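# Place the bottle upright in the shelf's lower compartment

## Task

Put the bottle in the bottom compartment of the shelving unit, standing on its base with the cap pointing up, with all of its base resting on that compartment's floor inside (behind) the front lip. It must stay there without the robot holding it; the gripper must release it and back away at the end. Nothing may be knocked or placed off the table.

## Robot and tools

Robot: a single six-joint UFACTORY xArm6 with a two-finger parallel gripper and one wrist-mounted camera, cam_wrist (896x504 pixels). There is only one arm, so every command row drives that one arm.

Scene frame: origin on the table surface directly under the arm base, +z up, +y to the left when facing along +x. The base itself may sit slightly tilted. Reported hand positions are in metres, orientation as a wxyz quaternion, velocities in m/s and rad/s; the printed hand position may be a little off, especially when the arm is stretched out. end_effector_position is the pinch point, midway between the finger pads when closed, about 2 cm short of the fingertips. The fingers extend along the gripper's +z axis and close along its y axis; closing pushes the tips roughly 10 mm further along +z.

execute_actions takes "actions", a list holding at most one item, plus an optional "pictures" boolean (images come by default).
- Empty list []: no command, just reports the current state.
- Motion item {"rows": [[...], ...], "steps": N}: N is 1 to 15 control steps of 1/30 s (default 15). Each row has exactly 7 numbers in this order: waist, shoulder, elbow, forearm roll, wrist pitch, wrist roll (absolute joint target angles in radians, same convention as the Joint positions line), then the gripper opening command. Each row covers one step; if rows run out, the final row is held for the remaining steps. These are absolute joint targets, not offsets and not Cartesian poses.
- Opening: a scale from -1 (fully closed) to +1 (fully open, about 0.084 m between pads).
- Wait item {"steps": N} with no rows: N up to 300; it returns once N steps have elapsed since the previous result, counting the time you spent replying.
A rejected call sends nothing to the robot.

Joint ranges (rad): waist -6.283 to 6.283; shoulder -2.059 to 2.094; elbow -3.927 to 0.192; forearm roll -6.283 to 6.283; wrist pitch -1.693 to 3.142; wrist roll -6.283 to 6.283. A target more than 0.010 rad beyond a range end, and also further out than the joint's last reported angle, gets the call refused. True ends may differ by up to 0.010 rad; asking beyond the true end just stops the joint there and you may see "joint sent to its limit" (possibly referring to an earlier move still in progress). Absence of that line does not prove there is more travel.

Motion behaviour: joint targets move at most 3.14 rad/s, ramping up over 0.16 s, and all joints are slowed together so they arrive at the same moment. Per step, each sent target stays within 0.623 rad of the measured angle, and if the targets would move the hand more than 70 mm from where it is measured, all are pulled back proportionally. So big moves need several calls. Between calls the arm keeps heading to the last row you sent until it is nearly still or a step is HELD; after that only a new action advances or presses further. HELD marks steps where your row was not (fully) sent. "joint command not followed" means the clearance check altered or blocked targets; mounting blocks and posts count as part of the arm.

Result lines: the state line (pose, velocities), Joint positions and Joint velocities (six joints in order, in rad and rad/s, then finger pad gap in m and m/s), and grip_measured, which is the actual opening on the same -1..1 scale as your command.

Gripping: to keep hold, command an opening well below grip_measured; the lower, the harder the squeeze (about 24 N per pad maximum for items up to roughly 6 cm). Repeating grip_measured still presses lightly on items up to about 6 cm, less firmly for wider ones, which may slip. Closing fast can hit harder and even bounce the fingers open. Occasionally an external force briefly pulls on whatever is held, so grip firmly.

Load limits (N m): waist 47.5, shoulder 47.5, elbow 28.5, forearm roll 28.5, wrist pitch 19, wrist roll 19, including the held object's weight. Reaching one triggers a torque fault: the arm halts, backs that joint off slightly, pauses 10 s and drops the rest of the call. Holding loads warms the motors; a MOTOR HOT line appears at 65 °C, and at 80 °C an OVER-TEMPERATURE FAULT brakes the arm until it cools. Any stop is costly, so avoid long loaded holds and hard contact.

zoom_image: {"camera": "cam_wrist", "region": [x0, y0, x1, y1]} in pixels of the latest full image, top-left origin, region at most 504x504; it returns an enlarged view and moves nothing.

Camera calibration (OpenCV style): cam_wrist pinhole plus radial distortion, fovy 44.021 deg, K=[[623.397,0,447.626],[0,623.397,252.883],[0,0,1]], D=[0.345227,0.0183981,0,0,0.0000875586,0.42622,0.0337211,0.000354805]. Its pose follows from the reported joints; at the start it sat at about [0.538, 0.202, 0.372] looking straight down. Expect small errors (about 0.5% focal, 1.5 px principal point, 0.5 deg and 2.5 mm pose). The optical frame has +z forward, +x right in the image, +y down.

read_manual(section="licences") returns licence text only. finished_scene(scene=n) ends the current scene permanently and grades it; call it only after the bottle is standing in place, released, and the gripper has withdrawn.

Avoid: dropping or letting the bottle slip, knocking anything off the table, slamming into the shelf or table, pushing hard, and jerky or wasteful motion.

Each tool is called after "Request:" in YAML: its name, and indented under it one key for each argument.

## Session

Request:
execute_actions:
  actions: []

Scene clock: 0.00 s of 5800.00 s.
end_effector_position=(+0.4692, +0.1723, +0.2431) grip_measured=+1.00 end_effector_quat_wxyz=(+0.001, +1.000, +0.007, -0.007) end_effector_velocity=(-0.001, +0.001, -0.001) end_effector_angular_velocity=(-0.001, +0.001, +0.001)
Joint positions: [ 0.645  1.13  -1.785 -0.776  1.482  1.131  0.084]
Joint velocities: [-0.     0.002 -0.    -0.     0.     0.     0.   ]
Motor temperatures (°C, as the motors report them): [26 29 27 28 31 29]

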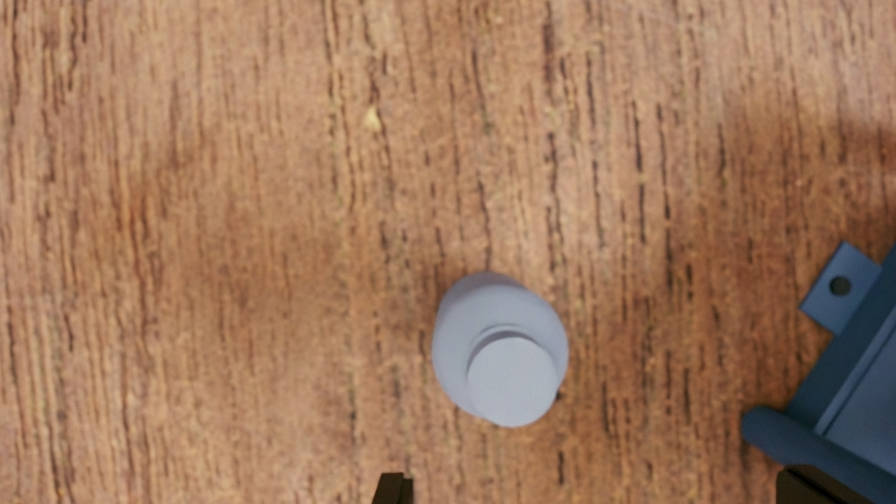

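Request:
zoom_image:
  camera: "cam_wrist"
  region: [400, 240, 640, 450]

Request:
zoom_image:
  camera: "cam_wrist"
  region: [640, 200, 896, 504]

Region (400, 240, 640, 450) of cam_wrist's 896x504 image, scaled by 2.100, with more detail than that image has; it fills the top 441 rows of this view, and the rest is white.

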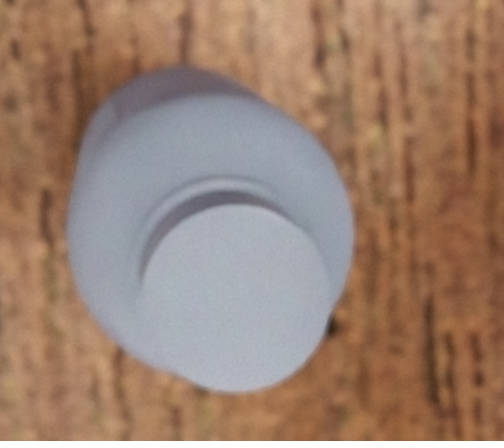

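Region (640, 200, 896, 504) of cam_wrist's 896x504 image, scaled by 1.658, with more detail than that image has; it fills the left 424 columns of this view, and the rest is white.

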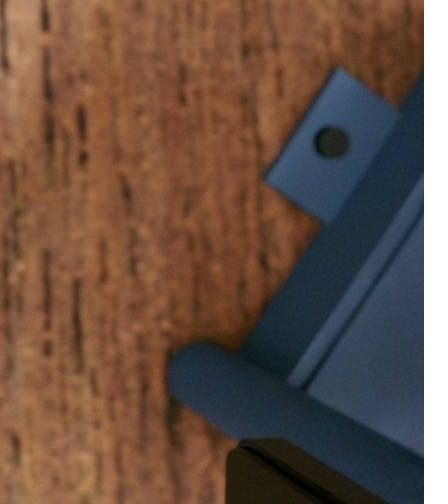

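Request:
execute_actions:
  actions:
    - {"rows": [[1.05, 1.13, -1.785, -0.776, 2.0, 1.131, 1.0]], "steps": 15}
  pictures: false

Request:
execute_actions:
  actions:
    - {"steps": 20}

Scene clock: 120.50 s of 5800.00 s.
end_effector_position=(+0.3474, +0.1272, +0.3740) grip_measured=+1.00 end_effector_quat_wxyz=(+0.216, +0.971, +0.068, +0.079) end_effector_velocity=(-0.105, -0.041, +0.109) end_effector_angular_velocity=(-0.306, -0.195, +0.054)
Joint positions: [ 1.044  1.13  -1.785 -0.775  1.98   1.131  0.084]
Joint velocities: [ 0.327 -0.003 -0.002  0.003  0.365  0.    -0.   ]
Motor temperatures (°C, as the motors report them): [27 30 28 28 31 29]
Steps of this call (steps 1 to 90: nothing new was sent; then 117.00 s passed at rest; steps 91 to 105: all 15 steps of this action). Readings (joint positions):
91: [0.645 1.130 -1.785 -0.776 1.482 1.131]
92: [0.648 1.130 -1.785 -0.776 1.488 1.131]
94: [0.680 1.130 -1.785 -0.776 1.541 1.131]
98: [0.830 1.130 -1.786 -0.776 1.719 1.131]
105: the state above

Scene clock: 121.17 s of 5800.00 s.
end_effector_position=(+0.3446, +0.1231, +0.3762) grip_measured=+1.00 end_effector_quat_wxyz=(+0.225, +0.969, +0.067, +0.079) end_effector_velocity=(-0.000, +0.000, +0.000) end_effector_angular_velocity=(-0.000, -0.001, +0.001)
Joint positions: [ 1.05   1.13  -1.785 -0.776  2.     1.131  0.084]
Joint velocities: [ 0.002  0.001 -0.     0.     0.     0.    -0.   ]
Motor temperatures (°C, as the motors report them): [27 30 28 28 31 29]
Steps of this call (steps 1 to 20: the robot went on to your last target). Readings (joint positions):
1: [1.050 1.130 -1.785 -0.775 1.989 1.131]
2: [1.050 1.130 -1.785 -0.776 1.994 1.131]
4: [1.047 1.130 -1.785 -0.776 1.998 1.131]
8: [1.047 1.130 -1.785 -0.776 2.000 1.131]
20: the state above
camera_calibration (this result's frames):
cam_wrist: T_world_to_cam=[[0.0849244, -0.895864, 0.436136, -0.0519945], [-0.978734, -0.157034, -0.131984, 0.474335], [0.186728, -0.415653, -0.890149, 0.451281], [0, 0, 0, 1]] pos_world=[0.384397, 0.215483, 0.486989]

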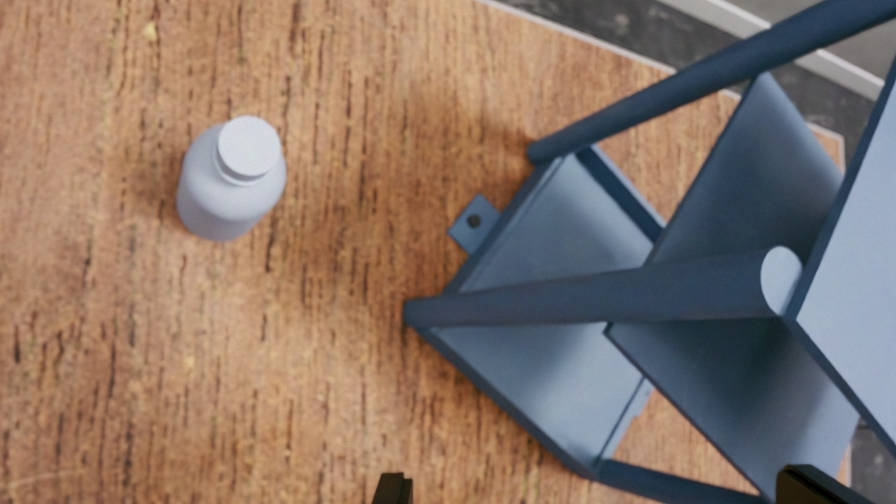

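Request:
zoom_image:
  camera: "cam_wrist"
  region: [390, 120, 700, 504]

Request:
zoom_image:
  camera: "cam_wrist"
  region: [150, 90, 320, 260]

Region (390, 120, 700, 504) of cam_wrist's 896x504 image, scaled by 1.312, with more detail than that image has; it fills the left 407 columns of this view, and the rest is white.

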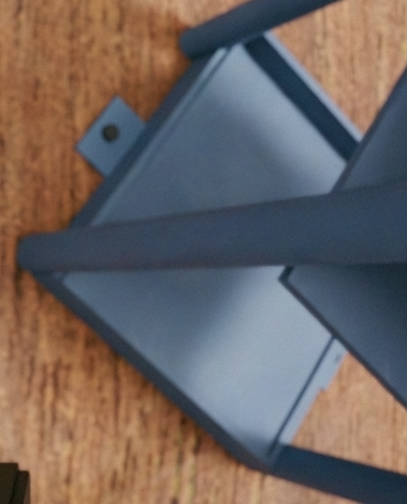

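Region (150, 90, 320, 260) of cam_wrist's 896x504 image, scaled by 2.965, with more detail than that image has.

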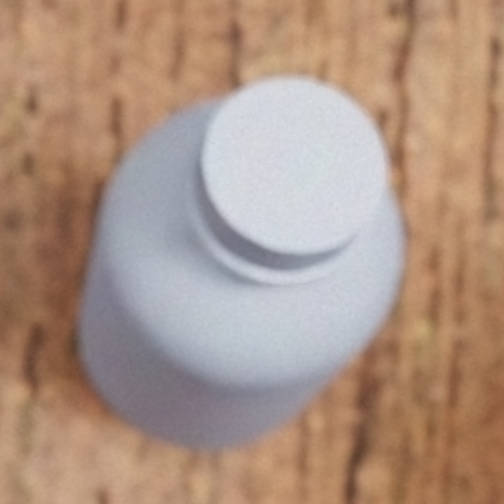

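Request:
zoom_image:
  camera: "cam_wrist"
  region: [395, 280, 535, 420]

Request:
zoom_image:
  camera: "cam_wrist"
  region: [530, 300, 734, 504]

Region (395, 280, 535, 420) of cam_wrist's 896x504 image, scaled by 3.600, with more detail than that image has.

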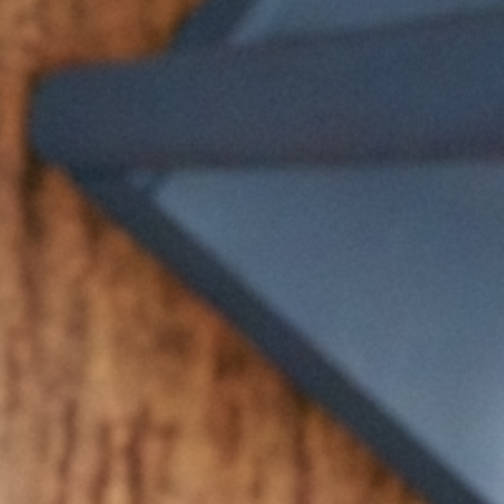

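Region (530, 300, 734, 504) of cam_wrist's 896x504 image, scaled by 2.471, with more detail than that image has.

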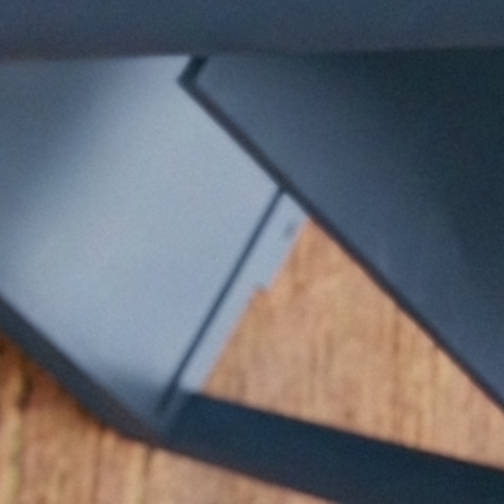

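Request:
execute_actions:
  actions:
    - {"rows": [[1.095, 0.898, -0.623, -1.183, 1.624, 2.647, 1.0]], "steps": 15}
  pictures: false

Request:
execute_actions:
  actions:
    - {"steps": 30}

Scene clock: 241.67 s of 5800.00 s.
end_effector_position=(+0.3187, +0.0822, +0.2554) grip_measured=+1.00 end_effector_quat_wxyz=(+0.214, +0.911, -0.079, +0.343) end_effector_velocity=(-0.171, -0.195, -0.322) end_effector_angular_velocity=(+0.167, -0.777, -0.388)
Joint positions: [ 1.086  0.945 -1.022 -1.101  1.699  1.907  0.084]
Joint velocities: [ 0.028 -0.154  1.379 -0.279 -0.257  1.75   0.   ]
Motor temperatures (°C, as the motors report them): [26 30 29 28 31 29]
Steps of this call (steps 1 to 15: the robot went on to your last target; steps 16 to 90: nothing new was sent; then 117.00 s passed at rest; steps 91 to 105: all 15 steps of this action). Readings (joint positions):
91: [1.050 1.130 -1.785 -0.776 2.000 1.131]
92: [1.050 1.128 -1.781 -0.779 1.997 1.136]
94: [1.054 1.109 -1.731 -0.813 1.964 1.189]
98: [1.075 1.002 -1.425 -0.996 1.798 1.495]
105: the state above

Scene clock: 242.67 s of 5800.00 s.
end_effector_position=(+0.2689, +0.0094, +0.1692) grip_measured=+1.00 end_effector_quat_wxyz=(+0.132, +0.850, -0.253, +0.443) end_effector_velocity=(+0.000, -0.000, +0.000) end_effector_angular_velocity=(+0.001, -0.000, -0.000)
Joint positions: [ 1.095  0.898 -0.623 -1.183  1.624  2.647  0.084]
Joint velocities: [-0.    -0.001  0.     0.    -0.     0.     0.   ]
Motor temperatures (°C, as the motors report them): [26 30 29 28 31 29]
Steps of this call (steps 1 to 30: the robot went on to your last target). Readings (joint positions):
1: [1.087 0.940 -0.977 -1.110 1.691 1.968]
2: [1.088 0.935 -0.932 -1.119 1.683 2.034]
4: [1.090 0.925 -0.849 -1.136 1.667 2.181]
8: [1.093 0.907 -0.693 -1.168 1.638 2.499]
30: the state above
The arm was judged still, so your last target was given up. Only a new action makes it travel on or press farther. Fingers that are still opening or closing keep moving.
camera_calibration (this result's frames):
cam_wrist: T_world_to_cam=[[-0.544476, -0.83865, -0.0145892, 0.187817], [-0.470886, 0.320014, -0.822105, 0.330803], [0.694127, -0.440747, -0.569148, 0.0433888], [0, 0, 0, 1]] pos_world=[0.227915, 0.0707749, 0.299389]

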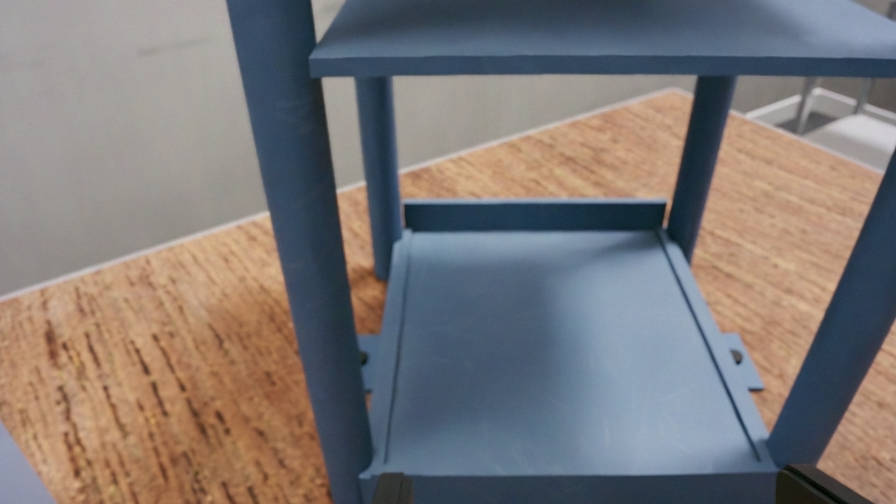

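Request:
zoom_image:
  camera: "cam_wrist"
  region: [340, 400, 520, 504]

Request:
zoom_image:
  camera: "cam_wrist"
  region: [660, 400, 840, 504]

Request:
zoom_image:
  camera: "cam_wrist"
  region: [230, 20, 470, 300]

Region (340, 400, 520, 504) of cam_wrist's 896x504 image, scaled by 2.800, with more detail than that image has; it fills the top 291 rows of this view, and the rest is white.

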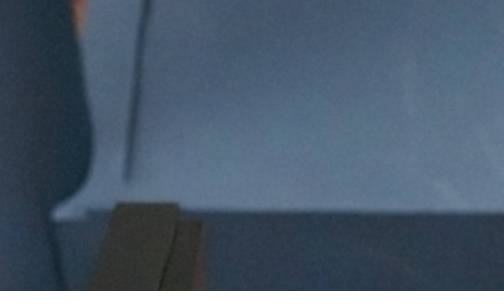

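Region (660, 400, 840, 504) of cam_wrist's 896x504 image, scaled by 2.800, with more detail than that image has; it fills the top 291 rows of this view, and the rest is white.

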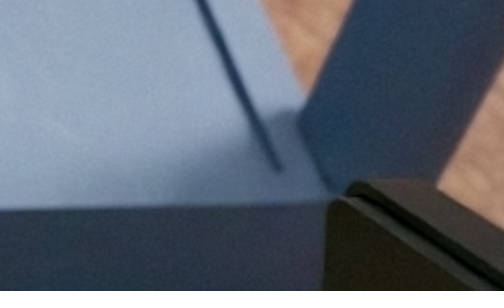

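Region (230, 20, 470, 300) of cam_wrist's 896x504 image, scaled by 1.800, with more detail than that image has; it fills the left 432 columns of this view, and the rest is white.

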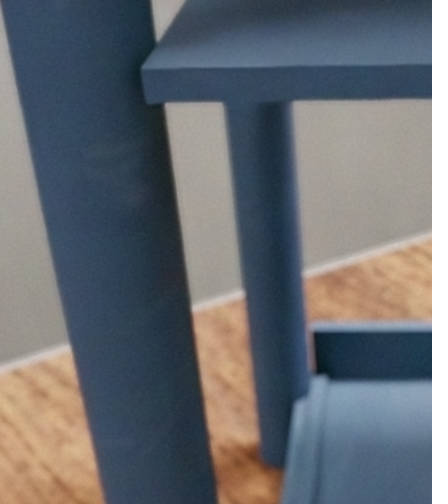

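Request:
execute_actions:
  actions:
    - {"rows": [[1.084,0.923,-0.653,-1.198,1.632,2.563,1],[1.074,0.948,-0.682,-1.213,1.639,2.479,1],[1.063,0.973,-0.712,-1.229,1.647,2.395,1],[1.053,0.998,-0.742,-1.244,1.655,2.311,1],[1.042,1.023,-0.772,-1.259,1.663,2.228,1],[1.031,1.048,-0.801,-1.274,1.670,2.144,1],[1.021,1.073,-0.831,-1.290,1.678,2.060,1],[1.010,1.098,-0.861,-1.305,1.686,1.976,1],[1.000,1.123,-0.891,-1.320,1.693,1.892,1],[0.989,1.148,-0.920,-1.335,1.701,1.808,1],[0.978,1.173,-0.950,-1.351,1.709,1.724,1],[0.968,1.198,-0.980,-1.366,1.716,1.640,1],[0.957,1.223,-1.009,-1.381,1.724,1.556,1],[0.947,1.248,-1.039,-1.396,1.732,1.472,1],[0.936,1.273,-1.069,-1.411,1.740,1.389,1]], "steps": 15}
  pictures: false

Request:
execute_actions:
  actions:
    - {"rows": [[0.925,1.298,-1.099,-1.427,1.747,1.305,1],[0.915,1.323,-1.128,-1.442,1.755,1.221,1],[0.904,1.348,-1.158,-1.457,1.763,1.137,1],[0.894,1.373,-1.188,-1.472,1.770,1.053,1],[0.883,1.398,-1.218,-1.488,1.778,0.969,1],[0.872,1.423,-1.247,-1.503,1.786,0.885,1],[0.862,1.448,-1.277,-1.518,1.793,0.801,1],[0.851,1.473,-1.307,-1.533,1.801,0.717,1],[0.841,1.498,-1.337,-1.549,1.809,0.633,1],[0.830,1.523,-1.366,-1.564,1.817,0.550,1],[0.819,1.548,-1.396,-1.579,1.824,0.466,1],[0.809,1.573,-1.426,-1.594,1.832,0.382,1],[0.798,1.598,-1.455,-1.609,1.840,0.298,1],[0.788,1.623,-1.485,-1.625,1.847,0.214,1],[0.777,1.648,-1.515,-1.640,1.855,0.130,1]], "steps": 15}
  pictures: false

Request:
execute_actions:
  actions:
    - {"rows": [[0.766,1.673,-1.545,-1.655,1.863,0.046,1],[0.756,1.698,-1.574,-1.670,1.870,-0.038,1],[0.745,1.723,-1.604,-1.686,1.878,-0.122,1],[0.735,1.748,-1.634,-1.701,1.886,-0.206,1],[0.724,1.773,-1.664,-1.716,1.894,-0.290,1],[0.713,1.798,-1.693,-1.731,1.901,-0.373,1],[0.703,1.823,-1.723,-1.747,1.909,-0.457,1],[0.692,1.848,-1.753,-1.762,1.917,-0.541,1],[0.682,1.873,-1.782,-1.777,1.924,-0.625,1],[0.671,1.898,-1.812,-1.792,1.932,-0.708,1]], "steps": 15}
  pictures: false

Request:
execute_actions:
  actions:
    - {"steps": 15}

Scene clock: 363.17 s of 5800.00 s.
end_effector_position=(+0.3248, +0.0892, +0.1634) grip_measured=+1.00 end_effector_quat_wxyz=(+0.313, +0.863, +0.127, +0.374) end_effector_velocity=(+0.146, +0.203, -0.047) end_effector_angular_velocity=(-1.788, +0.888, +1.267)
Joint positions: [ 0.981  1.167 -0.943 -1.347  1.707  1.744  0.084]
Joint velocities: [-0.314  0.743 -0.876 -0.45   0.229 -2.49   0.   ]
Motor temperatures (°C, as the motors report them): [26 30 29 28 31 29]
Steps of this call (steps 1 to 90: nothing new was sent; then 117.00 s passed at rest; steps 91 to 105: all 15 steps of this action). Readings (joint positions):
91: [1.095 0.898 -0.623 -1.183 1.624 2.647]
92: [1.095 0.899 -0.624 -1.184 1.625 2.642]
94: [1.088 0.914 -0.641 -1.193 1.630 2.589]
98: [1.054 0.996 -0.740 -1.243 1.654 2.319]
105: the state above

Scene clock: 363.67 s of 5800.00 s.
end_effector_position=(+0.3889, +0.1773, +0.1236) grip_measured=+1.00 end_effector_quat_wxyz=(+0.508, +0.629, +0.569, +0.151) end_effector_velocity=(+0.100, +0.143, -0.109) end_effector_angular_velocity=(-1.909, +0.918, +1.001)
Joint positions: [ 0.822  1.541 -1.388 -1.575  1.822  0.488  0.084]
Joint velocities: [-0.317  0.748 -0.886 -0.455  0.229 -2.503  0.   ]
Motor temperatures (°C, as the motors report them): [26 30 29 28 31 29]
Steps of this call (steps 1 to 15: all 15 steps of this action). Readings (joint positions):
1: [0.970 1.192 -0.973 -1.362 1.714 1.661]
2: [0.960 1.217 -1.002 -1.377 1.722 1.577]
4: [0.939 1.267 -1.062 -1.408 1.738 1.410]
8: [0.896 1.367 -1.180 -1.468 1.768 1.075]
15: the state above

Scene clock: 364.17 s of 5800.00 s.
end_effector_position=(+0.4186, +0.2274, +0.0654) grip_measured=+1.00 end_effector_quat_wxyz=(+0.551, +0.246, +0.783, -0.152) end_effector_velocity=(-0.004, +0.021, -0.052) end_effector_angular_velocity=(-0.601, +0.314, +0.232)
Joint positions: [ 0.675  1.889 -1.797 -1.785  1.928 -0.668  0.084]
Joint velocities: [-0.095  0.235 -0.239 -0.128  0.066 -0.731  0.   ]
Motor temperatures (°C, as the motors report them): [26 30 29 28 31 29]
Steps of this call (steps 1 to 15: all 15 steps of this action). Readings (joint positions):
1: [0.812 1.566 -1.418 -1.590 1.830 0.404]
2: [0.801 1.591 -1.447 -1.605 1.838 0.320]
4: [0.780 1.641 -1.507 -1.636 1.853 0.152]
8: [0.737 1.741 -1.626 -1.697 1.884 -0.183]
15: the state above

Scene clock: 364.67 s of 5800.00 s.
end_effector_position=(+0.4204, +0.2284, +0.0653) grip_measured=+1.00 end_effector_quat_wxyz=(+0.550, +0.234, +0.785, -0.163) end_effector_velocity=(+0.000, -0.000, -0.000) end_effector_angular_velocity=(-0.001, +0.001, -0.000)
Joint positions: [ 0.671  1.898 -1.812 -1.792  1.932 -0.708  0.084]
Joint velocities: [-0.001  0.    -0.001 -0.001  0.    -0.002 -0.   ]
Motor temperatures (°C, as the motors report them): [26 30 29 28 31 29]
Steps of this call (steps 1 to 15: the robot went on to your last target). Readings (joint positions):
1: [0.673 1.894 -1.803 -1.788 1.930 -0.686]
2: [0.672 1.897 -1.806 -1.790 1.931 -0.695]
4: [0.672 1.897 -1.810 -1.791 1.932 -0.704]
8: [0.672 1.896 -1.812 -1.792 1.932 -0.707]
15: the state above
camera_calibration (this result's frames):
cam_wrist: T_world_to_cam=[[0.556809, 0.830595, 0.0087192, -0.393243], [0.283608, -0.199968, 0.937859, -0.0667293], [0.780724, -0.519735, -0.346907, -0.057322], [0, 0, 0, 1]] pos_world=[0.282639, 0.28349, 0.046126]

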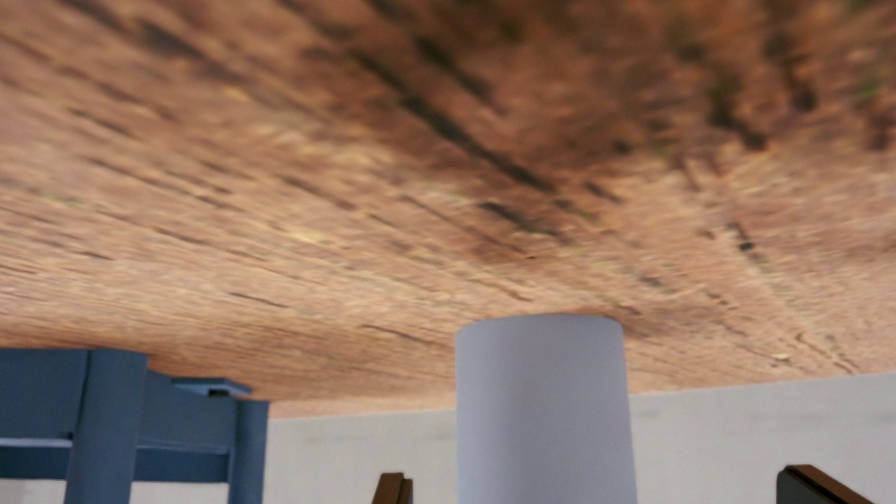

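Request:
zoom_image:
  camera: "cam_wrist"
  region: [0, 330, 280, 504]

Region (0, 330, 280, 504) of cam_wrist's 896x504 image, scaled by 1.800, with more detail than that image has; it fills the top 313 rows of this view, and the rest is white.

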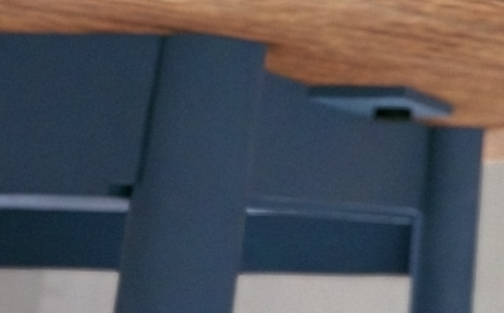

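Request:
execute_actions:
  actions:
    - {"rows": [[0.666,1.893,-1.809,-1.798,1.932,-0.710,1],[0.657,1.886,-1.804,-1.808,1.931,-0.713,1],[0.644,1.875,-1.798,-1.822,1.931,-0.717,1],[0.630,1.863,-1.790,-1.838,1.930,-0.722,1],[0.616,1.851,-1.782,-1.854,1.930,-0.727,1],[0.602,1.839,-1.775,-1.870,1.929,-0.731,1],[0.587,1.827,-1.767,-1.886,1.929,-0.736,1],[0.573,1.814,-1.759,-1.901,1.928,-0.741,1],[0.559,1.802,-1.752,-1.917,1.928,-0.746,1],[0.545,1.790,-1.744,-1.933,1.927,-0.751,1],[0.530,1.778,-1.736,-1.949,1.926,-0.755,1],[0.518,1.767,-1.729,-1.963,1.926,-0.760,1],[0.507,1.758,-1.724,-1.975,1.926,-0.763,1],[0.498,1.751,-1.719,-1.985,1.925,-0.766,1],[0.493,1.746,-1.716,-1.991,1.925,-0.768,1]], "steps": 15}
  pictures: false

Request:
execute_actions:
  actions:
    - {"steps": 15}

Scene clock: 463.83 s of 5800.00 s.
end_effector_position=(+0.4818, +0.1912, +0.0662) grip_measured=+1.00 end_effector_quat_wxyz=(+0.550, +0.235, +0.785, -0.163) end_effector_velocity=(+0.126, -0.094, -0.011) end_effector_angular_velocity=(-0.008, -0.003, -0.015)
Joint positions: [ 0.515  1.765 -1.729 -1.965  1.926 -0.76   0.084]
Joint velocities: [-0.336 -0.279  0.172 -0.367 -0.015 -0.108 -0.   ]
Motor temperatures (°C, as the motors report them): [26 31 28 28 31 29]
Steps of this call (steps 1 to 15: the robot went on to your last target; steps 16 to 90: nothing new was sent; then 95.67 s passed at rest; steps 91 to 105: all 15 steps of this action). Readings (joint positions):
91: [0.671 1.898 -1.812 -1.792 1.932 -0.708]
92: [0.670 1.897 -1.811 -1.794 1.932 -0.709]
94: [0.659 1.889 -1.804 -1.806 1.931 -0.712]
98: [0.611 1.847 -1.780 -1.860 1.930 -0.728]
105: the state above

Scene clock: 464.33 s of 5800.00 s.
end_effector_position=(+0.4897, +0.1854, +0.0653) grip_measured=+1.00 end_effector_quat_wxyz=(+0.550, +0.234, +0.785, -0.163) end_effector_velocity=(+0.002, -0.001, +0.001) end_effector_angular_velocity=(+0.002, -0.001, -0.004)
Joint positions: [ 0.493  1.746 -1.716 -1.991  1.925 -0.768  0.084]
Joint velocities: [-0.002 -0.003 -0.001 -0.001  0.    -0.     0.   ]
Motor temperatures (°C, as the motors report them): [26 31 28 28 31 29]
Steps of this call (steps 1 to 15: the robot went on to your last target). Readings (joint positions):
1: [0.505 1.756 -1.724 -1.976 1.926 -0.763]
2: [0.498 1.750 -1.721 -1.983 1.926 -0.765]
4: [0.494 1.746 -1.718 -1.989 1.925 -0.767]
8: [0.494 1.747 -1.715 -1.990 1.925 -0.768]
15: the state above
camera_calibration (this result's frames):
cam_wrist: T_world_to_cam=[[0.556758, 0.830633, 0.00834271, -0.396074], [0.28317, -0.199226, 0.938149, -0.0949491], [0.780919, -0.51996, -0.346131, -0.133824], [0, 0, 0, 1]] pos_world=[0.35191, 0.240493, 0.0460601]

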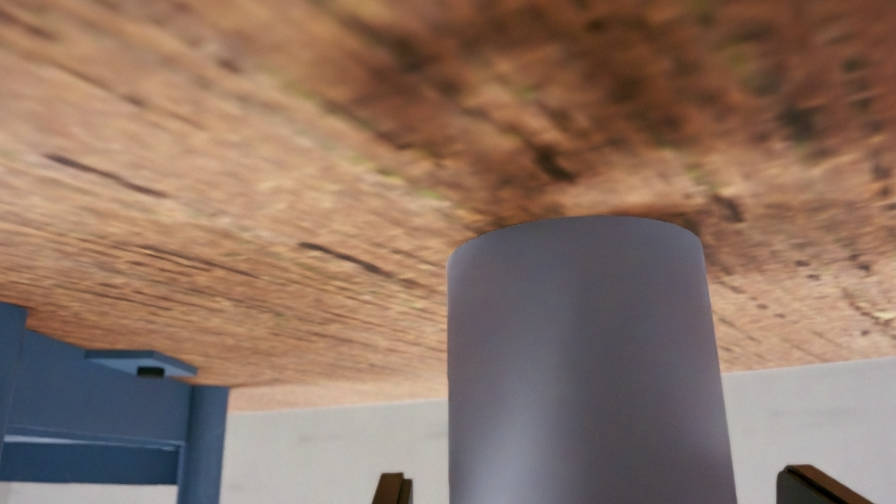

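Request:
execute_actions:
  actions:
    - {"rows": [[0.496,1.749,-1.718,-1.988,1.925,-0.767,0.92],[0.499,1.751,-1.719,-1.985,1.925,-0.766,0.84],[0.502,1.754,-1.721,-1.981,1.925,-0.765,0.76],[0.502,1.754,-1.721,-1.981,1.925,-0.765,0.68],[0.502,1.754,-1.721,-1.981,1.925,-0.765,0.62],[0.502,1.754,-1.721,-1.981,1.925,-0.765,0.56],[0.502,1.754,-1.721,-1.981,1.925,-0.765,0.5],[0.502,1.754,-1.721,-1.981,1.925,-0.765,0.45],[0.502,1.754,-1.721,-1.981,1.925,-0.765,0.4],[0.502,1.754,-1.721,-1.981,1.925,-0.765,0.35],[0.502,1.754,-1.721,-1.981,1.925,-0.765,0.3],[0.502,1.754,-1.721,-1.981,1.925,-0.765,0.2],[0.502,1.754,-1.721,-1.981,1.925,-0.765,0.1],[0.502,1.754,-1.721,-1.981,1.925,-0.765,0.0],[0.502,1.754,-1.721,-1.981,1.925,-0.765,-0.2]], "steps": 15}
  pictures: false

Request:
execute_actions:
  actions:
    - {"rows": [[0.502,1.754,-1.721,-1.981,1.925,-0.765,-0.4],[0.502,1.754,-1.721,-1.981,1.925,-0.765,-0.6],[0.502,1.754,-1.721,-1.981,1.925,-0.765,-0.8],[0.502,1.754,-1.721,-1.981,1.925,-0.765,-1.0]], "steps": 12}

Scene clock: 491.87 s of 5800.00 s.
end_effector_position=(+0.4863, +0.1880, +0.0655) grip_measured=+0.39 end_effector_quat_wxyz=(+0.550, +0.233, +0.785, -0.163) end_effector_velocity=(-0.001, +0.000, -0.001) end_effector_angular_velocity=(-0.001, +0.001, +0.002)
Joint positions: [ 0.502  1.754 -1.721 -1.981  1.925 -0.765  0.061]
Joint velocities: [ 0.     0.001  0.001  0.    -0.     0.     0.   ]
Motor temperatures (°C, as the motors report them): [27 31 28 28 31 29]
Steps of this call (steps 1 to 15: the robot went on to your last target; steps 16 to 90: nothing new was sent; then 24.03 s passed at rest; steps 91 to 105: all 15 steps of this action). Readings (joint positions):
91: [0.493 1.746 -1.716 -1.991 1.925 -0.768]
92: [0.494 1.747 -1.717 -1.990 1.925 -0.768]
94: [0.498 1.750 -1.719 -1.985 1.925 -0.766]
98: [0.502 1.754 -1.720 -1.981 1.925 -0.765]
105: the state above

Scene clock: 492.27 s of 5800.00 s.
end_effector_position=(+0.4863, +0.1880, +0.0655) grip_measured=+0.39 end_effector_quat_wxyz=(+0.550, +0.233, +0.785, -0.163) end_effector_velocity=(+0.000, -0.000, +0.000) end_effector_angular_velocity=(+0.001, -0.000, -0.001)
Joint positions: [ 0.502  1.754 -1.721 -1.981  1.925 -0.765  0.061]
Joint velocities: [-0.    -0.    -0.001 -0.    -0.     0.    -0.   ]
Motor temperatures (°C, as the motors report them): [27 31 28 28 31 29]
Steps of this call (steps 1 to 12: all 12 steps of this action). Readings (joint positions):
1: [0.502 1.754 -1.721 -1.981 1.925 -0.765]
2: [0.502 1.754 -1.721 -1.981 1.925 -0.765]
4: [0.502 1.754 -1.721 -1.981 1.925 -0.765]
8: [0.502 1.754 -1.721 -1.981 1.925 -0.765]
12: the state above
camera_calibration (this result's frames):
cam_wrist: T_world_to_cam=[[0.556475, 0.830821, 0.00848138, -0.396303], [0.283764, -0.199636, 0.937882, -0.0937824], [0.780906, -0.519501, -0.34685, -0.129841], [0, 0, 0, 1]] pos_world=[0.348538, 0.243082, 0.0462829]

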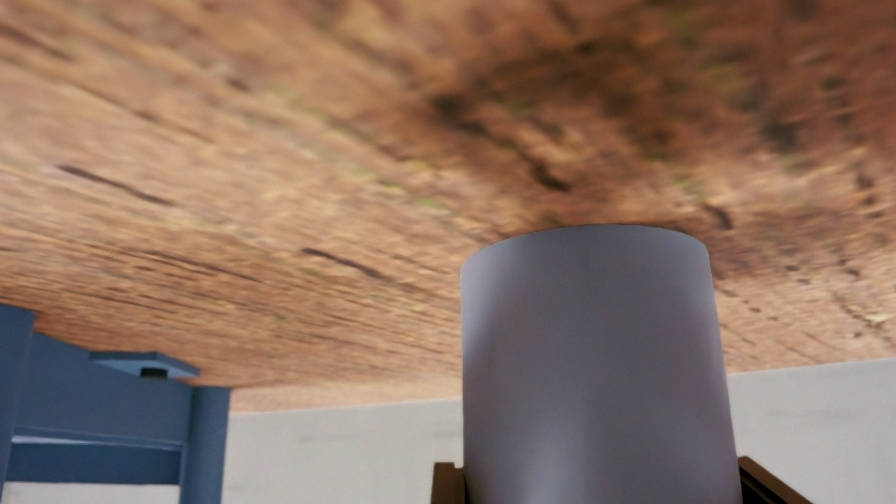

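Request:
execute_actions:
  actions:
    - {"rows": [[0.505,1.752,-1.720,-1.979,1.925,-0.766,-1],[0.510,1.748,-1.717,-1.974,1.924,-0.768,-1],[0.519,1.740,-1.713,-1.966,1.923,-0.771,-1],[0.531,1.730,-1.707,-1.955,1.921,-0.775,-1],[0.546,1.718,-1.701,-1.942,1.920,-0.780,-1],[0.562,1.705,-1.693,-1.928,1.918,-0.785,-1],[0.579,1.691,-1.685,-1.913,1.916,-0.791,-1],[0.598,1.676,-1.676,-1.896,1.913,-0.797,-1],[0.616,1.661,-1.668,-1.880,1.911,-0.804,-1],[0.635,1.646,-1.659,-1.863,1.909,-0.810,-1],[0.647,1.617,-1.616,-1.864,1.896,-0.807,-1],[0.659,1.587,-1.573,-1.866,1.883,-0.804,-1],[0.671,1.558,-1.531,-1.867,1.870,-0.801,-1],[0.683,1.529,-1.488,-1.869,1.857,-0.798,-1],[0.695,1.499,-1.445,-1.870,1.843,-0.795,-1]], "steps": 15}
  pictures: false

Request:
execute_actions:
  actions:
    - {"rows": [[0.707,1.470,-1.402,-1.872,1.830,-0.792,-1],[0.718,1.440,-1.360,-1.873,1.817,-0.789,-1],[0.730,1.411,-1.317,-1.875,1.804,-0.786,-1],[0.742,1.382,-1.274,-1.876,1.791,-0.783,-1],[0.754,1.352,-1.231,-1.878,1.778,-0.780,-1],[0.766,1.323,-1.189,-1.879,1.765,-0.777,-1],[0.778,1.294,-1.146,-1.881,1.752,-0.774,-1],[0.790,1.264,-1.103,-1.882,1.738,-0.772,-1],[0.802,1.235,-1.060,-1.884,1.725,-0.769,-1],[0.814,1.206,-1.018,-1.885,1.712,-0.766,-1],[0.826,1.176,-0.975,-1.887,1.699,-0.763,-1],[0.838,1.147,-0.932,-1.888,1.686,-0.760,-1],[0.850,1.118,-0.889,-1.890,1.673,-0.757,-1],[0.861,1.088,-0.847,-1.891,1.660,-0.754,-1],[0.873,1.059,-0.804,-1.893,1.647,-0.751,-1]], "steps": 15}
  pictures: false

Request:
execute_actions:
  actions:
    - {"rows": [[0.885,1.029,-0.761,-1.894,1.633,-0.748,-1],[0.897,1.000,-0.718,-1.896,1.620,-0.745,-1],[0.907,0.976,-0.683,-1.897,1.610,-0.743,-1],[0.916,0.954,-0.651,-1.898,1.600,-0.740,-1],[0.923,0.936,-0.625,-1.899,1.592,-0.738,-1],[0.929,0.922,-0.605,-1.900,1.586,-0.737,-1],[0.933,0.912,-0.590,-1.900,1.581,-0.736,-1]], "steps": 15}

Scene clock: 612.77 s of 5800.00 s.
end_effector_position=(+0.4833, +0.1866, +0.1419) grip_measured=+0.39 end_effector_quat_wxyz=(+0.556, +0.219, +0.789, -0.146) end_effector_velocity=(-0.083, -0.012, +0.135) end_effector_angular_velocity=(+0.027, -0.021, +0.629)
Joint positions: [ 0.658  1.587 -1.577 -1.868  1.883 -0.803  0.061]
Joint velocities: [ 0.331 -0.754  1.123  0.008 -0.331  0.056 -0.   ]
Motor temperatures (°C, as the motors report them): [27 31 28 28 31 29]
Steps of this call (steps 1 to 15: the robot went on to your last target; steps 16 to 90: nothing new was sent; then 117.00 s passed at rest; steps 91 to 105: all 15 steps of this action). Readings (joint positions):
91: [0.502 1.754 -1.721 -1.981 1.925 -0.765]
92: [0.503 1.754 -1.721 -1.980 1.925 -0.765]
94: [0.508 1.749 -1.716 -1.974 1.923 -0.768]
98: [0.552 1.714 -1.696 -1.935 1.918 -0.782]
105: the state above

Scene clock: 613.27 s of 5800.00 s.
end_effector_position=(+0.4109, +0.1528, +0.1963) grip_measured=+0.39 end_effector_quat_wxyz=(+0.575, +0.082, +0.813, -0.045) end_effector_velocity=(-0.199, -0.126, +0.053) end_effector_angular_velocity=(-0.039, +0.014, +0.675)
Joint positions: [ 0.834  1.157 -0.946 -1.888  1.69  -0.761  0.061]
Joint velocities: [ 0.354 -0.878  1.278 -0.044 -0.39   0.089 -0.   ]
Motor temperatures (°C, as the motors report them): [27 31 28 28 31 29]
Steps of this call (steps 1 to 15: all 15 steps of this action). Readings (joint positions):
1: [0.669 1.562 -1.538 -1.869 1.872 -0.801]
2: [0.680 1.535 -1.497 -1.869 1.859 -0.798]
4: [0.703 1.478 -1.413 -1.872 1.834 -0.793]
8: [0.750 1.362 -1.245 -1.877 1.782 -0.781]
15: the state above

Scene clock: 613.77 s of 5800.00 s.
end_effector_position=(+0.3505, +0.1098, +0.1999) grip_measured=+0.39 end_effector_quat_wxyz=(+0.573, +0.002, +0.819, -0.000) end_effector_velocity=(-0.002, -0.001, -0.001) end_effector_angular_velocity=(-0.002, +0.001, +0.007)
Joint positions: [ 0.932  0.913 -0.593 -1.9    1.581 -0.736  0.061]
Joint velocities: [ 0.002 -0.005  0.01  -0.001 -0.004  0.001  0.   ]
Motor temperatures (°C, as the motors report them): [27 31 28 28 31 29]
Steps of this call (steps 1 to 15: all 15 steps of this action). Readings (joint positions):
1: [0.846 1.127 -0.904 -1.889 1.677 -0.758]
2: [0.857 1.098 -0.861 -1.891 1.664 -0.755]
4: [0.881 1.040 -0.776 -1.894 1.638 -0.749]
8: [0.921 0.943 -0.634 -1.898 1.595 -0.739]
15: the state above
camera_calibration (this result's frames):
cam_wrist: T_world_to_cam=[[0.0158784, 0.999836, 0.00867354, -0.0860262], [0.347098, -0.013647, 0.937729, -0.239537], [0.937694, -0.0118791, -0.347258, -0.128404], [0, 0, 0, 1]] pos_world=[0.204912, 0.0812178, 0.180777]

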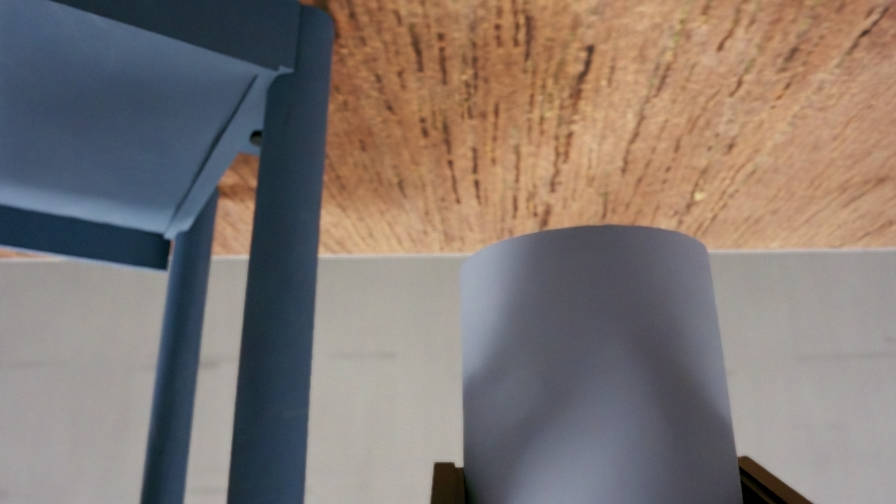

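Request:
execute_actions:
  actions:
    - {"rows": [[0.927,0.906,-0.586,-1.907,1.579,-0.739,-1],[0.916,0.895,-0.578,-1.922,1.574,-0.745,-1],[0.899,0.879,-0.566,-1.944,1.567,-0.754,-1],[0.876,0.857,-0.549,-1.974,1.557,-0.766,-1],[0.848,0.829,-0.529,-2.011,1.545,-0.781,-1],[0.819,0.801,-0.508,-2.048,1.533,-0.795,-1],[0.791,0.774,-0.488,-2.085,1.522,-0.810,-1],[0.763,0.746,-0.468,-2.122,1.510,-0.825,-1],[0.734,0.718,-0.447,-2.159,1.498,-0.840,-1],[0.706,0.691,-0.427,-2.196,1.486,-0.855,-1],[0.677,0.663,-0.406,-2.233,1.474,-0.870,-1],[0.649,0.636,-0.386,-2.271,1.462,-0.885,-1],[0.621,0.608,-0.366,-2.308,1.450,-0.899,-1],[0.592,0.580,-0.345,-2.345,1.438,-0.914,-1],[0.564,0.553,-0.325,-2.382,1.426,-0.929,-1]], "steps": 15}
  pictures: false

Request:
execute_actions:
  actions:
    - {"rows": [[0.535,0.525,-0.304,-2.419,1.414,-0.944,-1],[0.507,0.497,-0.284,-2.456,1.403,-0.959,-1],[0.479,0.470,-0.264,-2.493,1.391,-0.974,-1],[0.450,0.442,-0.243,-2.530,1.379,-0.988,-1],[0.422,0.414,-0.223,-2.567,1.367,-1.003,-1],[0.393,0.387,-0.202,-2.604,1.355,-1.018,-1],[0.365,0.359,-0.182,-2.641,1.343,-1.033,-1],[0.335,0.348,-0.181,-2.673,1.327,-1.040,-1],[0.305,0.337,-0.180,-2.705,1.312,-1.047,-1],[0.275,0.327,-0.179,-2.737,1.296,-1.053,-1],[0.245,0.316,-0.178,-2.769,1.281,-1.060,-1],[0.215,0.305,-0.177,-2.801,1.265,-1.067,-1],[0.185,0.294,-0.176,-2.833,1.250,-1.074,-1],[0.155,0.283,-0.174,-2.865,1.234,-1.080,-1],[0.125,0.273,-0.173,-2.897,1.219,-1.087,-1]], "steps": 15}
  pictures: false

Request:
execute_actions:
  actions:
    - {"rows": [[0.095,0.262,-0.172,-2.929,1.203,-1.094,-1],[0.065,0.251,-0.171,-2.961,1.188,-1.101,-1],[0.035,0.240,-0.170,-2.993,1.172,-1.108,-1],[0.005,0.229,-0.169,-3.025,1.157,-1.114,-1],[-0.025,0.219,-0.168,-3.058,1.141,-1.121,-1],[-0.055,0.208,-0.167,-3.090,1.125,-1.128,-1],[-0.080,0.199,-0.166,-3.116,1.112,-1.134,-1],[-0.100,0.192,-0.165,-3.138,1.102,-1.138,-1],[-0.115,0.186,-0.165,-3.154,1.094,-1.141,-1],[-0.128,0.182,-0.164,-3.167,1.088,-1.144,-1],[-0.135,0.179,-0.164,-3.175,1.084,-1.146,-1]], "steps": 15}
  pictures: false

Request:
execute_actions:
  actions:
    - {"steps": 8}

Scene clock: 707.17 s of 5800.00 s.
end_effector_position=(+0.3688, +0.0782, +0.1847) grip_measured=+0.39 end_effector_quat_wxyz=(+0.558, -0.070, +0.825, +0.058) end_effector_velocity=(+0.008, -0.109, -0.048) end_effector_angular_velocity=(+0.027, -0.009, +0.526)
Joint positions: [ 0.654  0.64  -0.39  -2.263  1.465 -0.882  0.061]
Joint velocities: [-0.843 -0.822  0.608 -1.107 -0.357 -0.437  0.   ]
Motor temperatures (°C, as the motors report them): [26 30 29 28 31 29]
Steps of this call (steps 1 to 15: the robot went on to your last target; steps 16 to 90: nothing new was sent; then 89.90 s passed at rest; steps 91 to 105: all 15 steps of this action). Readings (joint positions):
91: [0.933 0.912 -0.590 -1.900 1.581 -0.736]
92: [0.931 0.911 -0.589 -1.902 1.580 -0.737]
94: [0.919 0.899 -0.580 -1.919 1.575 -0.744]
98: [0.846 0.827 -0.527 -2.014 1.544 -0.782]
105: the state above

Scene clock: 707.67 s of 5800.00 s.
end_effector_position=(+0.3599, +0.0325, +0.1575) grip_measured=+0.39 end_effector_quat_wxyz=(+0.561, -0.153, +0.805, +0.119) end_effector_velocity=(+0.027, -0.057, -0.077) end_effector_angular_velocity=(+0.064, +0.006, +0.239)
Joint positions: [ 0.218  0.307 -0.179 -2.797  1.267 -1.066  0.061]
Joint velocities: [-0.902 -0.337  0.029 -0.966 -0.46  -0.206 -0.   ]
Motor temperatures (°C, as the motors report them): [26 30 29 28 31 29]
Steps of this call (steps 1 to 15: all 15 steps of this action). Readings (joint positions):
1: [0.626 0.613 -0.370 -2.300 1.453 -0.896]
2: [0.597 0.585 -0.349 -2.337 1.441 -0.911]
4: [0.541 0.530 -0.309 -2.411 1.417 -0.941]
8: [0.427 0.420 -0.227 -2.559 1.370 -1.000]
15: the state above

Scene clock: 708.17 s of 5800.00 s.
end_effector_position=(+0.3573, +0.0030, +0.1205) grip_measured=+0.39 end_effector_quat_wxyz=(+0.557, -0.197, +0.795, +0.139) end_effector_velocity=(-0.005, -0.002, -0.005) end_effector_angular_velocity=(-0.009, -0.011, +0.033)
Joint positions: [-0.132  0.18  -0.164 -3.171  1.086 -1.145  0.061]
Joint velocities: [-0.05  -0.017  0.003 -0.067 -0.036 -0.016  0.   ]
Motor temperatures (°C, as the motors report them): [26 30 29 28 31 29]
Steps of this call (steps 1 to 15: all 15 steps of this action). Readings (joint positions):
1: [0.188 0.296 -0.178 -2.830 1.251 -1.073]
2: [0.158 0.285 -0.176 -2.862 1.236 -1.079]
4: [0.098 0.264 -0.173 -2.926 1.205 -1.093]
8: [-0.021 0.220 -0.169 -3.054 1.143 -1.120]
15: the state above

Scene clock: 708.43 s of 5800.00 s.
end_effector_position=(+0.3570, +0.0029, +0.1202) grip_measured=+0.39 end_effector_quat_wxyz=(+0.557, -0.198, +0.795, +0.139) end_effector_velocity=(+0.000, -0.001, -0.001) end_effector_angular_velocity=(-0.001, +0.000, -0.002)
Joint positions: [-0.134  0.179 -0.164 -3.175  1.084 -1.146  0.061]
Joint velocities: [-0.004 -0.002 -0.    -0.002 -0.001 -0.001 -0.   ]
Motor temperatures (°C, as the motors report them): [26 30 29 28 31 29]
Steps of this call (steps 1 to 8: the robot went on to your last target). Readings (joint positions):
1: [-0.133 0.180 -0.164 -3.172 1.085 -1.145]
2: [-0.133 0.180 -0.164 -3.173 1.085 -1.146]
4: [-0.134 0.180 -0.164 -3.174 1.084 -1.146]
8: the state above
camera_calibration (this result's frames):
cam_wrist: T_world_to_cam=[[-0.457112, 0.889373, 0.00802439, 0.190736], [0.311009, 0.151384, 0.938273, -0.156208], [0.83326, 0.431391, -0.345802, -0.127581], [0, 0, 0, 1]] pos_world=[0.242078, -0.0909503, 0.100918]

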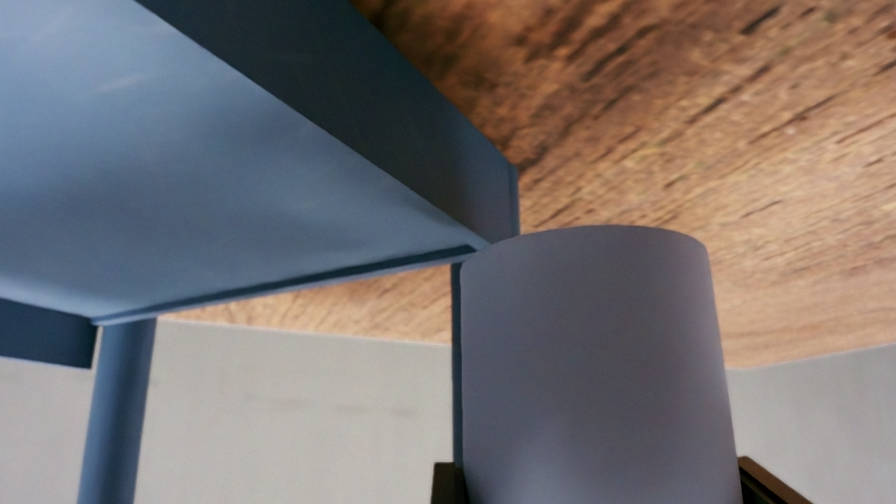

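Request:
execute_actions:
  actions:
    - {"rows": [[-0.134,0.180,-0.163,-3.171,1.091,-1.145,-1],[-0.133,0.180,-0.161,-3.166,1.102,-1.142,-1],[-0.130,0.182,-0.158,-3.157,1.120,-1.139,-1],[-0.127,0.184,-0.153,-3.144,1.145,-1.133,-1],[-0.123,0.186,-0.148,-3.129,1.173,-1.128,-1],[-0.119,0.188,-0.143,-3.115,1.202,-1.122,-1],[-0.115,0.190,-0.137,-3.100,1.230,-1.116,-1],[-0.111,0.193,-0.132,-3.084,1.263,-1.109,-1],[-0.107,0.195,-0.126,-3.069,1.291,-1.103,-1],[-0.103,0.197,-0.120,-3.052,1.323,-1.096,-1],[-0.099,0.199,-0.115,-3.038,1.352,-1.091,-1],[-0.095,0.201,-0.110,-3.023,1.380,-1.085,-1],[-0.091,0.204,-0.104,-3.007,1.412,-1.078,-1],[-0.088,0.205,-0.101,-2.997,1.431,-1.074,-1],[-0.087,0.206,-0.099,-2.992,1.441,-1.072,-1]], "steps": 15}
  pictures: false

Request:
execute_actions:
  actions:
    - {"steps": 10}

Scene clock: 768.17 s of 5800.00 s.
end_effector_position=(+0.3731, -0.0390, +0.1210) grip_measured=+0.39 end_effector_quat_wxyz=(+0.570, -0.091, +0.814, +0.067) end_effector_velocity=(+0.026, -0.135, -0.000) end_effector_angular_velocity=(-0.047, -0.017, -0.709)
Joint positions: [-0.095  0.201 -0.11  -3.024  1.379 -1.085  0.061]
Joint velocities: [ 0.112  0.063  0.146  0.422  0.814  0.171 -0.   ]
Motor temperatures (°C, as the motors report them): [26 30 28 28 31 29]
Steps of this call (steps 1 to 15: the robot went on to your last target; steps 16 to 90: nothing new was sent; then 56.23 s passed at rest; steps 91 to 105: all 15 steps of this action). Readings (joint positions):
91: [-0.135 0.179 -0.164 -3.175 1.084 -1.146]
92: [-0.135 0.179 -0.164 -3.174 1.086 -1.146]
94: [-0.133 0.180 -0.161 -3.167 1.101 -1.143]
98: [-0.122 0.186 -0.147 -3.127 1.179 -1.127]
105: the state above

Scene clock: 768.50 s of 5800.00 s.
end_effector_position=(+0.3749, -0.0495, +0.1210) grip_measured=+0.39 end_effector_quat_wxyz=(+0.572, -0.071, +0.816, +0.050) end_effector_velocity=(+0.001, -0.001, +0.000) end_effector_angular_velocity=(-0.001, -0.001, -0.005)
Joint positions: [-0.087  0.206 -0.099 -2.992  1.441 -1.072  0.061]
Joint velocities: [ 0.001 -0.    -0.     0.002  0.004  0.001  0.   ]
Motor temperatures (°C, as the motors report them): [26 30 28 28 31 29]
Steps of this call (steps 1 to 10: the robot went on to your last target). Readings (joint positions):
1: [-0.092 0.203 -0.106 -3.011 1.404 -1.080]
2: [-0.089 0.204 -0.102 -3.002 1.421 -1.076]
4: [-0.088 0.206 -0.100 -2.995 1.435 -1.073]
8: [-0.087 0.206 -0.099 -2.993 1.440 -1.072]
10: the state above
camera_calibration (this result's frames):
cam_wrist: T_world_to_cam=[[-0.159713, 0.987136, 0.00739352, 0.138985], [0.342481, 0.0483838, 0.938278, -0.171458], [0.92585, 0.152387, -0.345802, -0.168179], [0, 0, 0, 1]] pos_world=[0.236627, -0.103273, 0.101691]

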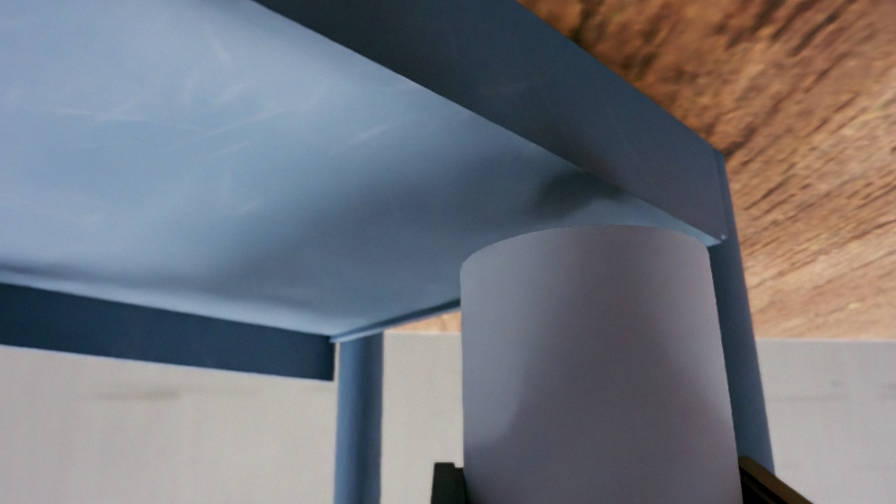

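Request:
execute_actions:
  actions: []

Scene clock: 798.77 s of 5800.00 s.
end_effector_position=(+0.3749, -0.0496, +0.1210) grip_measured=+0.39 end_effector_quat_wxyz=(+0.572, -0.071, +0.816, +0.050) end_effector_velocity=(+0.001, -0.001, +0.000) end_effector_angular_velocity=(+0.000, -0.001, -0.002)
Joint positions: [-0.087  0.206 -0.099 -2.992  1.441 -1.072  0.061]
Joint velocities: [ 0.    -0.002 -0.001 -0.    -0.     0.     0.   ]
Motor temperatures (°C, as the motors report them): [26 30 28 28 31 29]
Steps of this call (steps 1 to 30: the robot went on to your last target; steps 31 to 100: nothing new was sent; then 26.93 s passed at rest). Readings (joint positions):
1: [-0.087 0.206 -0.099 -2.992 1.441 -1.072]
2: [-0.087 0.206 -0.099 -2.992 1.441 -1.072]
4: [-0.087 0.206 -0.099 -2.992 1.441 -1.072]
8: [-0.087 0.206 -0.099 -2.992 1.441 -1.072]
100: the state above
The arm was judged still, so your last target was given up. Only a new action makes it travel on or press farther. Fingers that are still opening or closing keep moving.
camera_calibration (this result's frames):
cam_wrist: T_world_to_cam=[[-0.159365, 0.987192, 0.00734528, 0.138922], [0.342576, 0.0483217, 0.938247, -0.171463], [0.925875, 0.15204, -0.345889, -0.168159], [0, 0, 0, 1]] pos_world=[0.236572, -0.103291, 0.101689]

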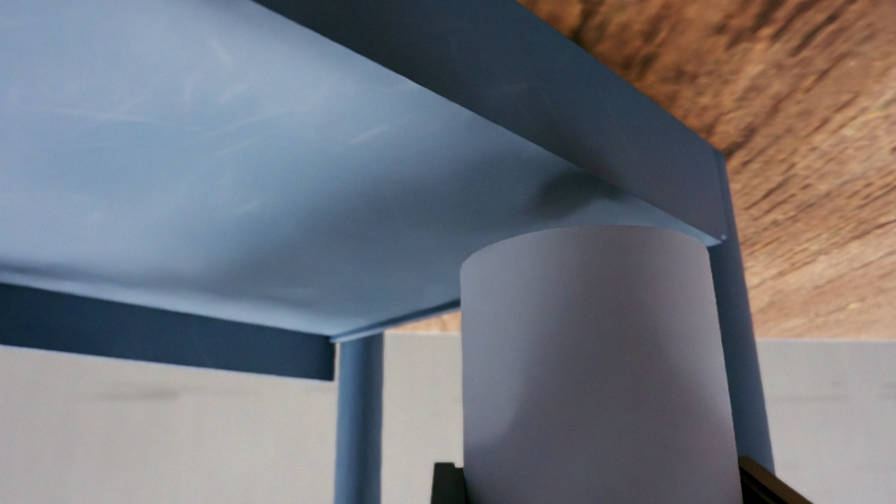

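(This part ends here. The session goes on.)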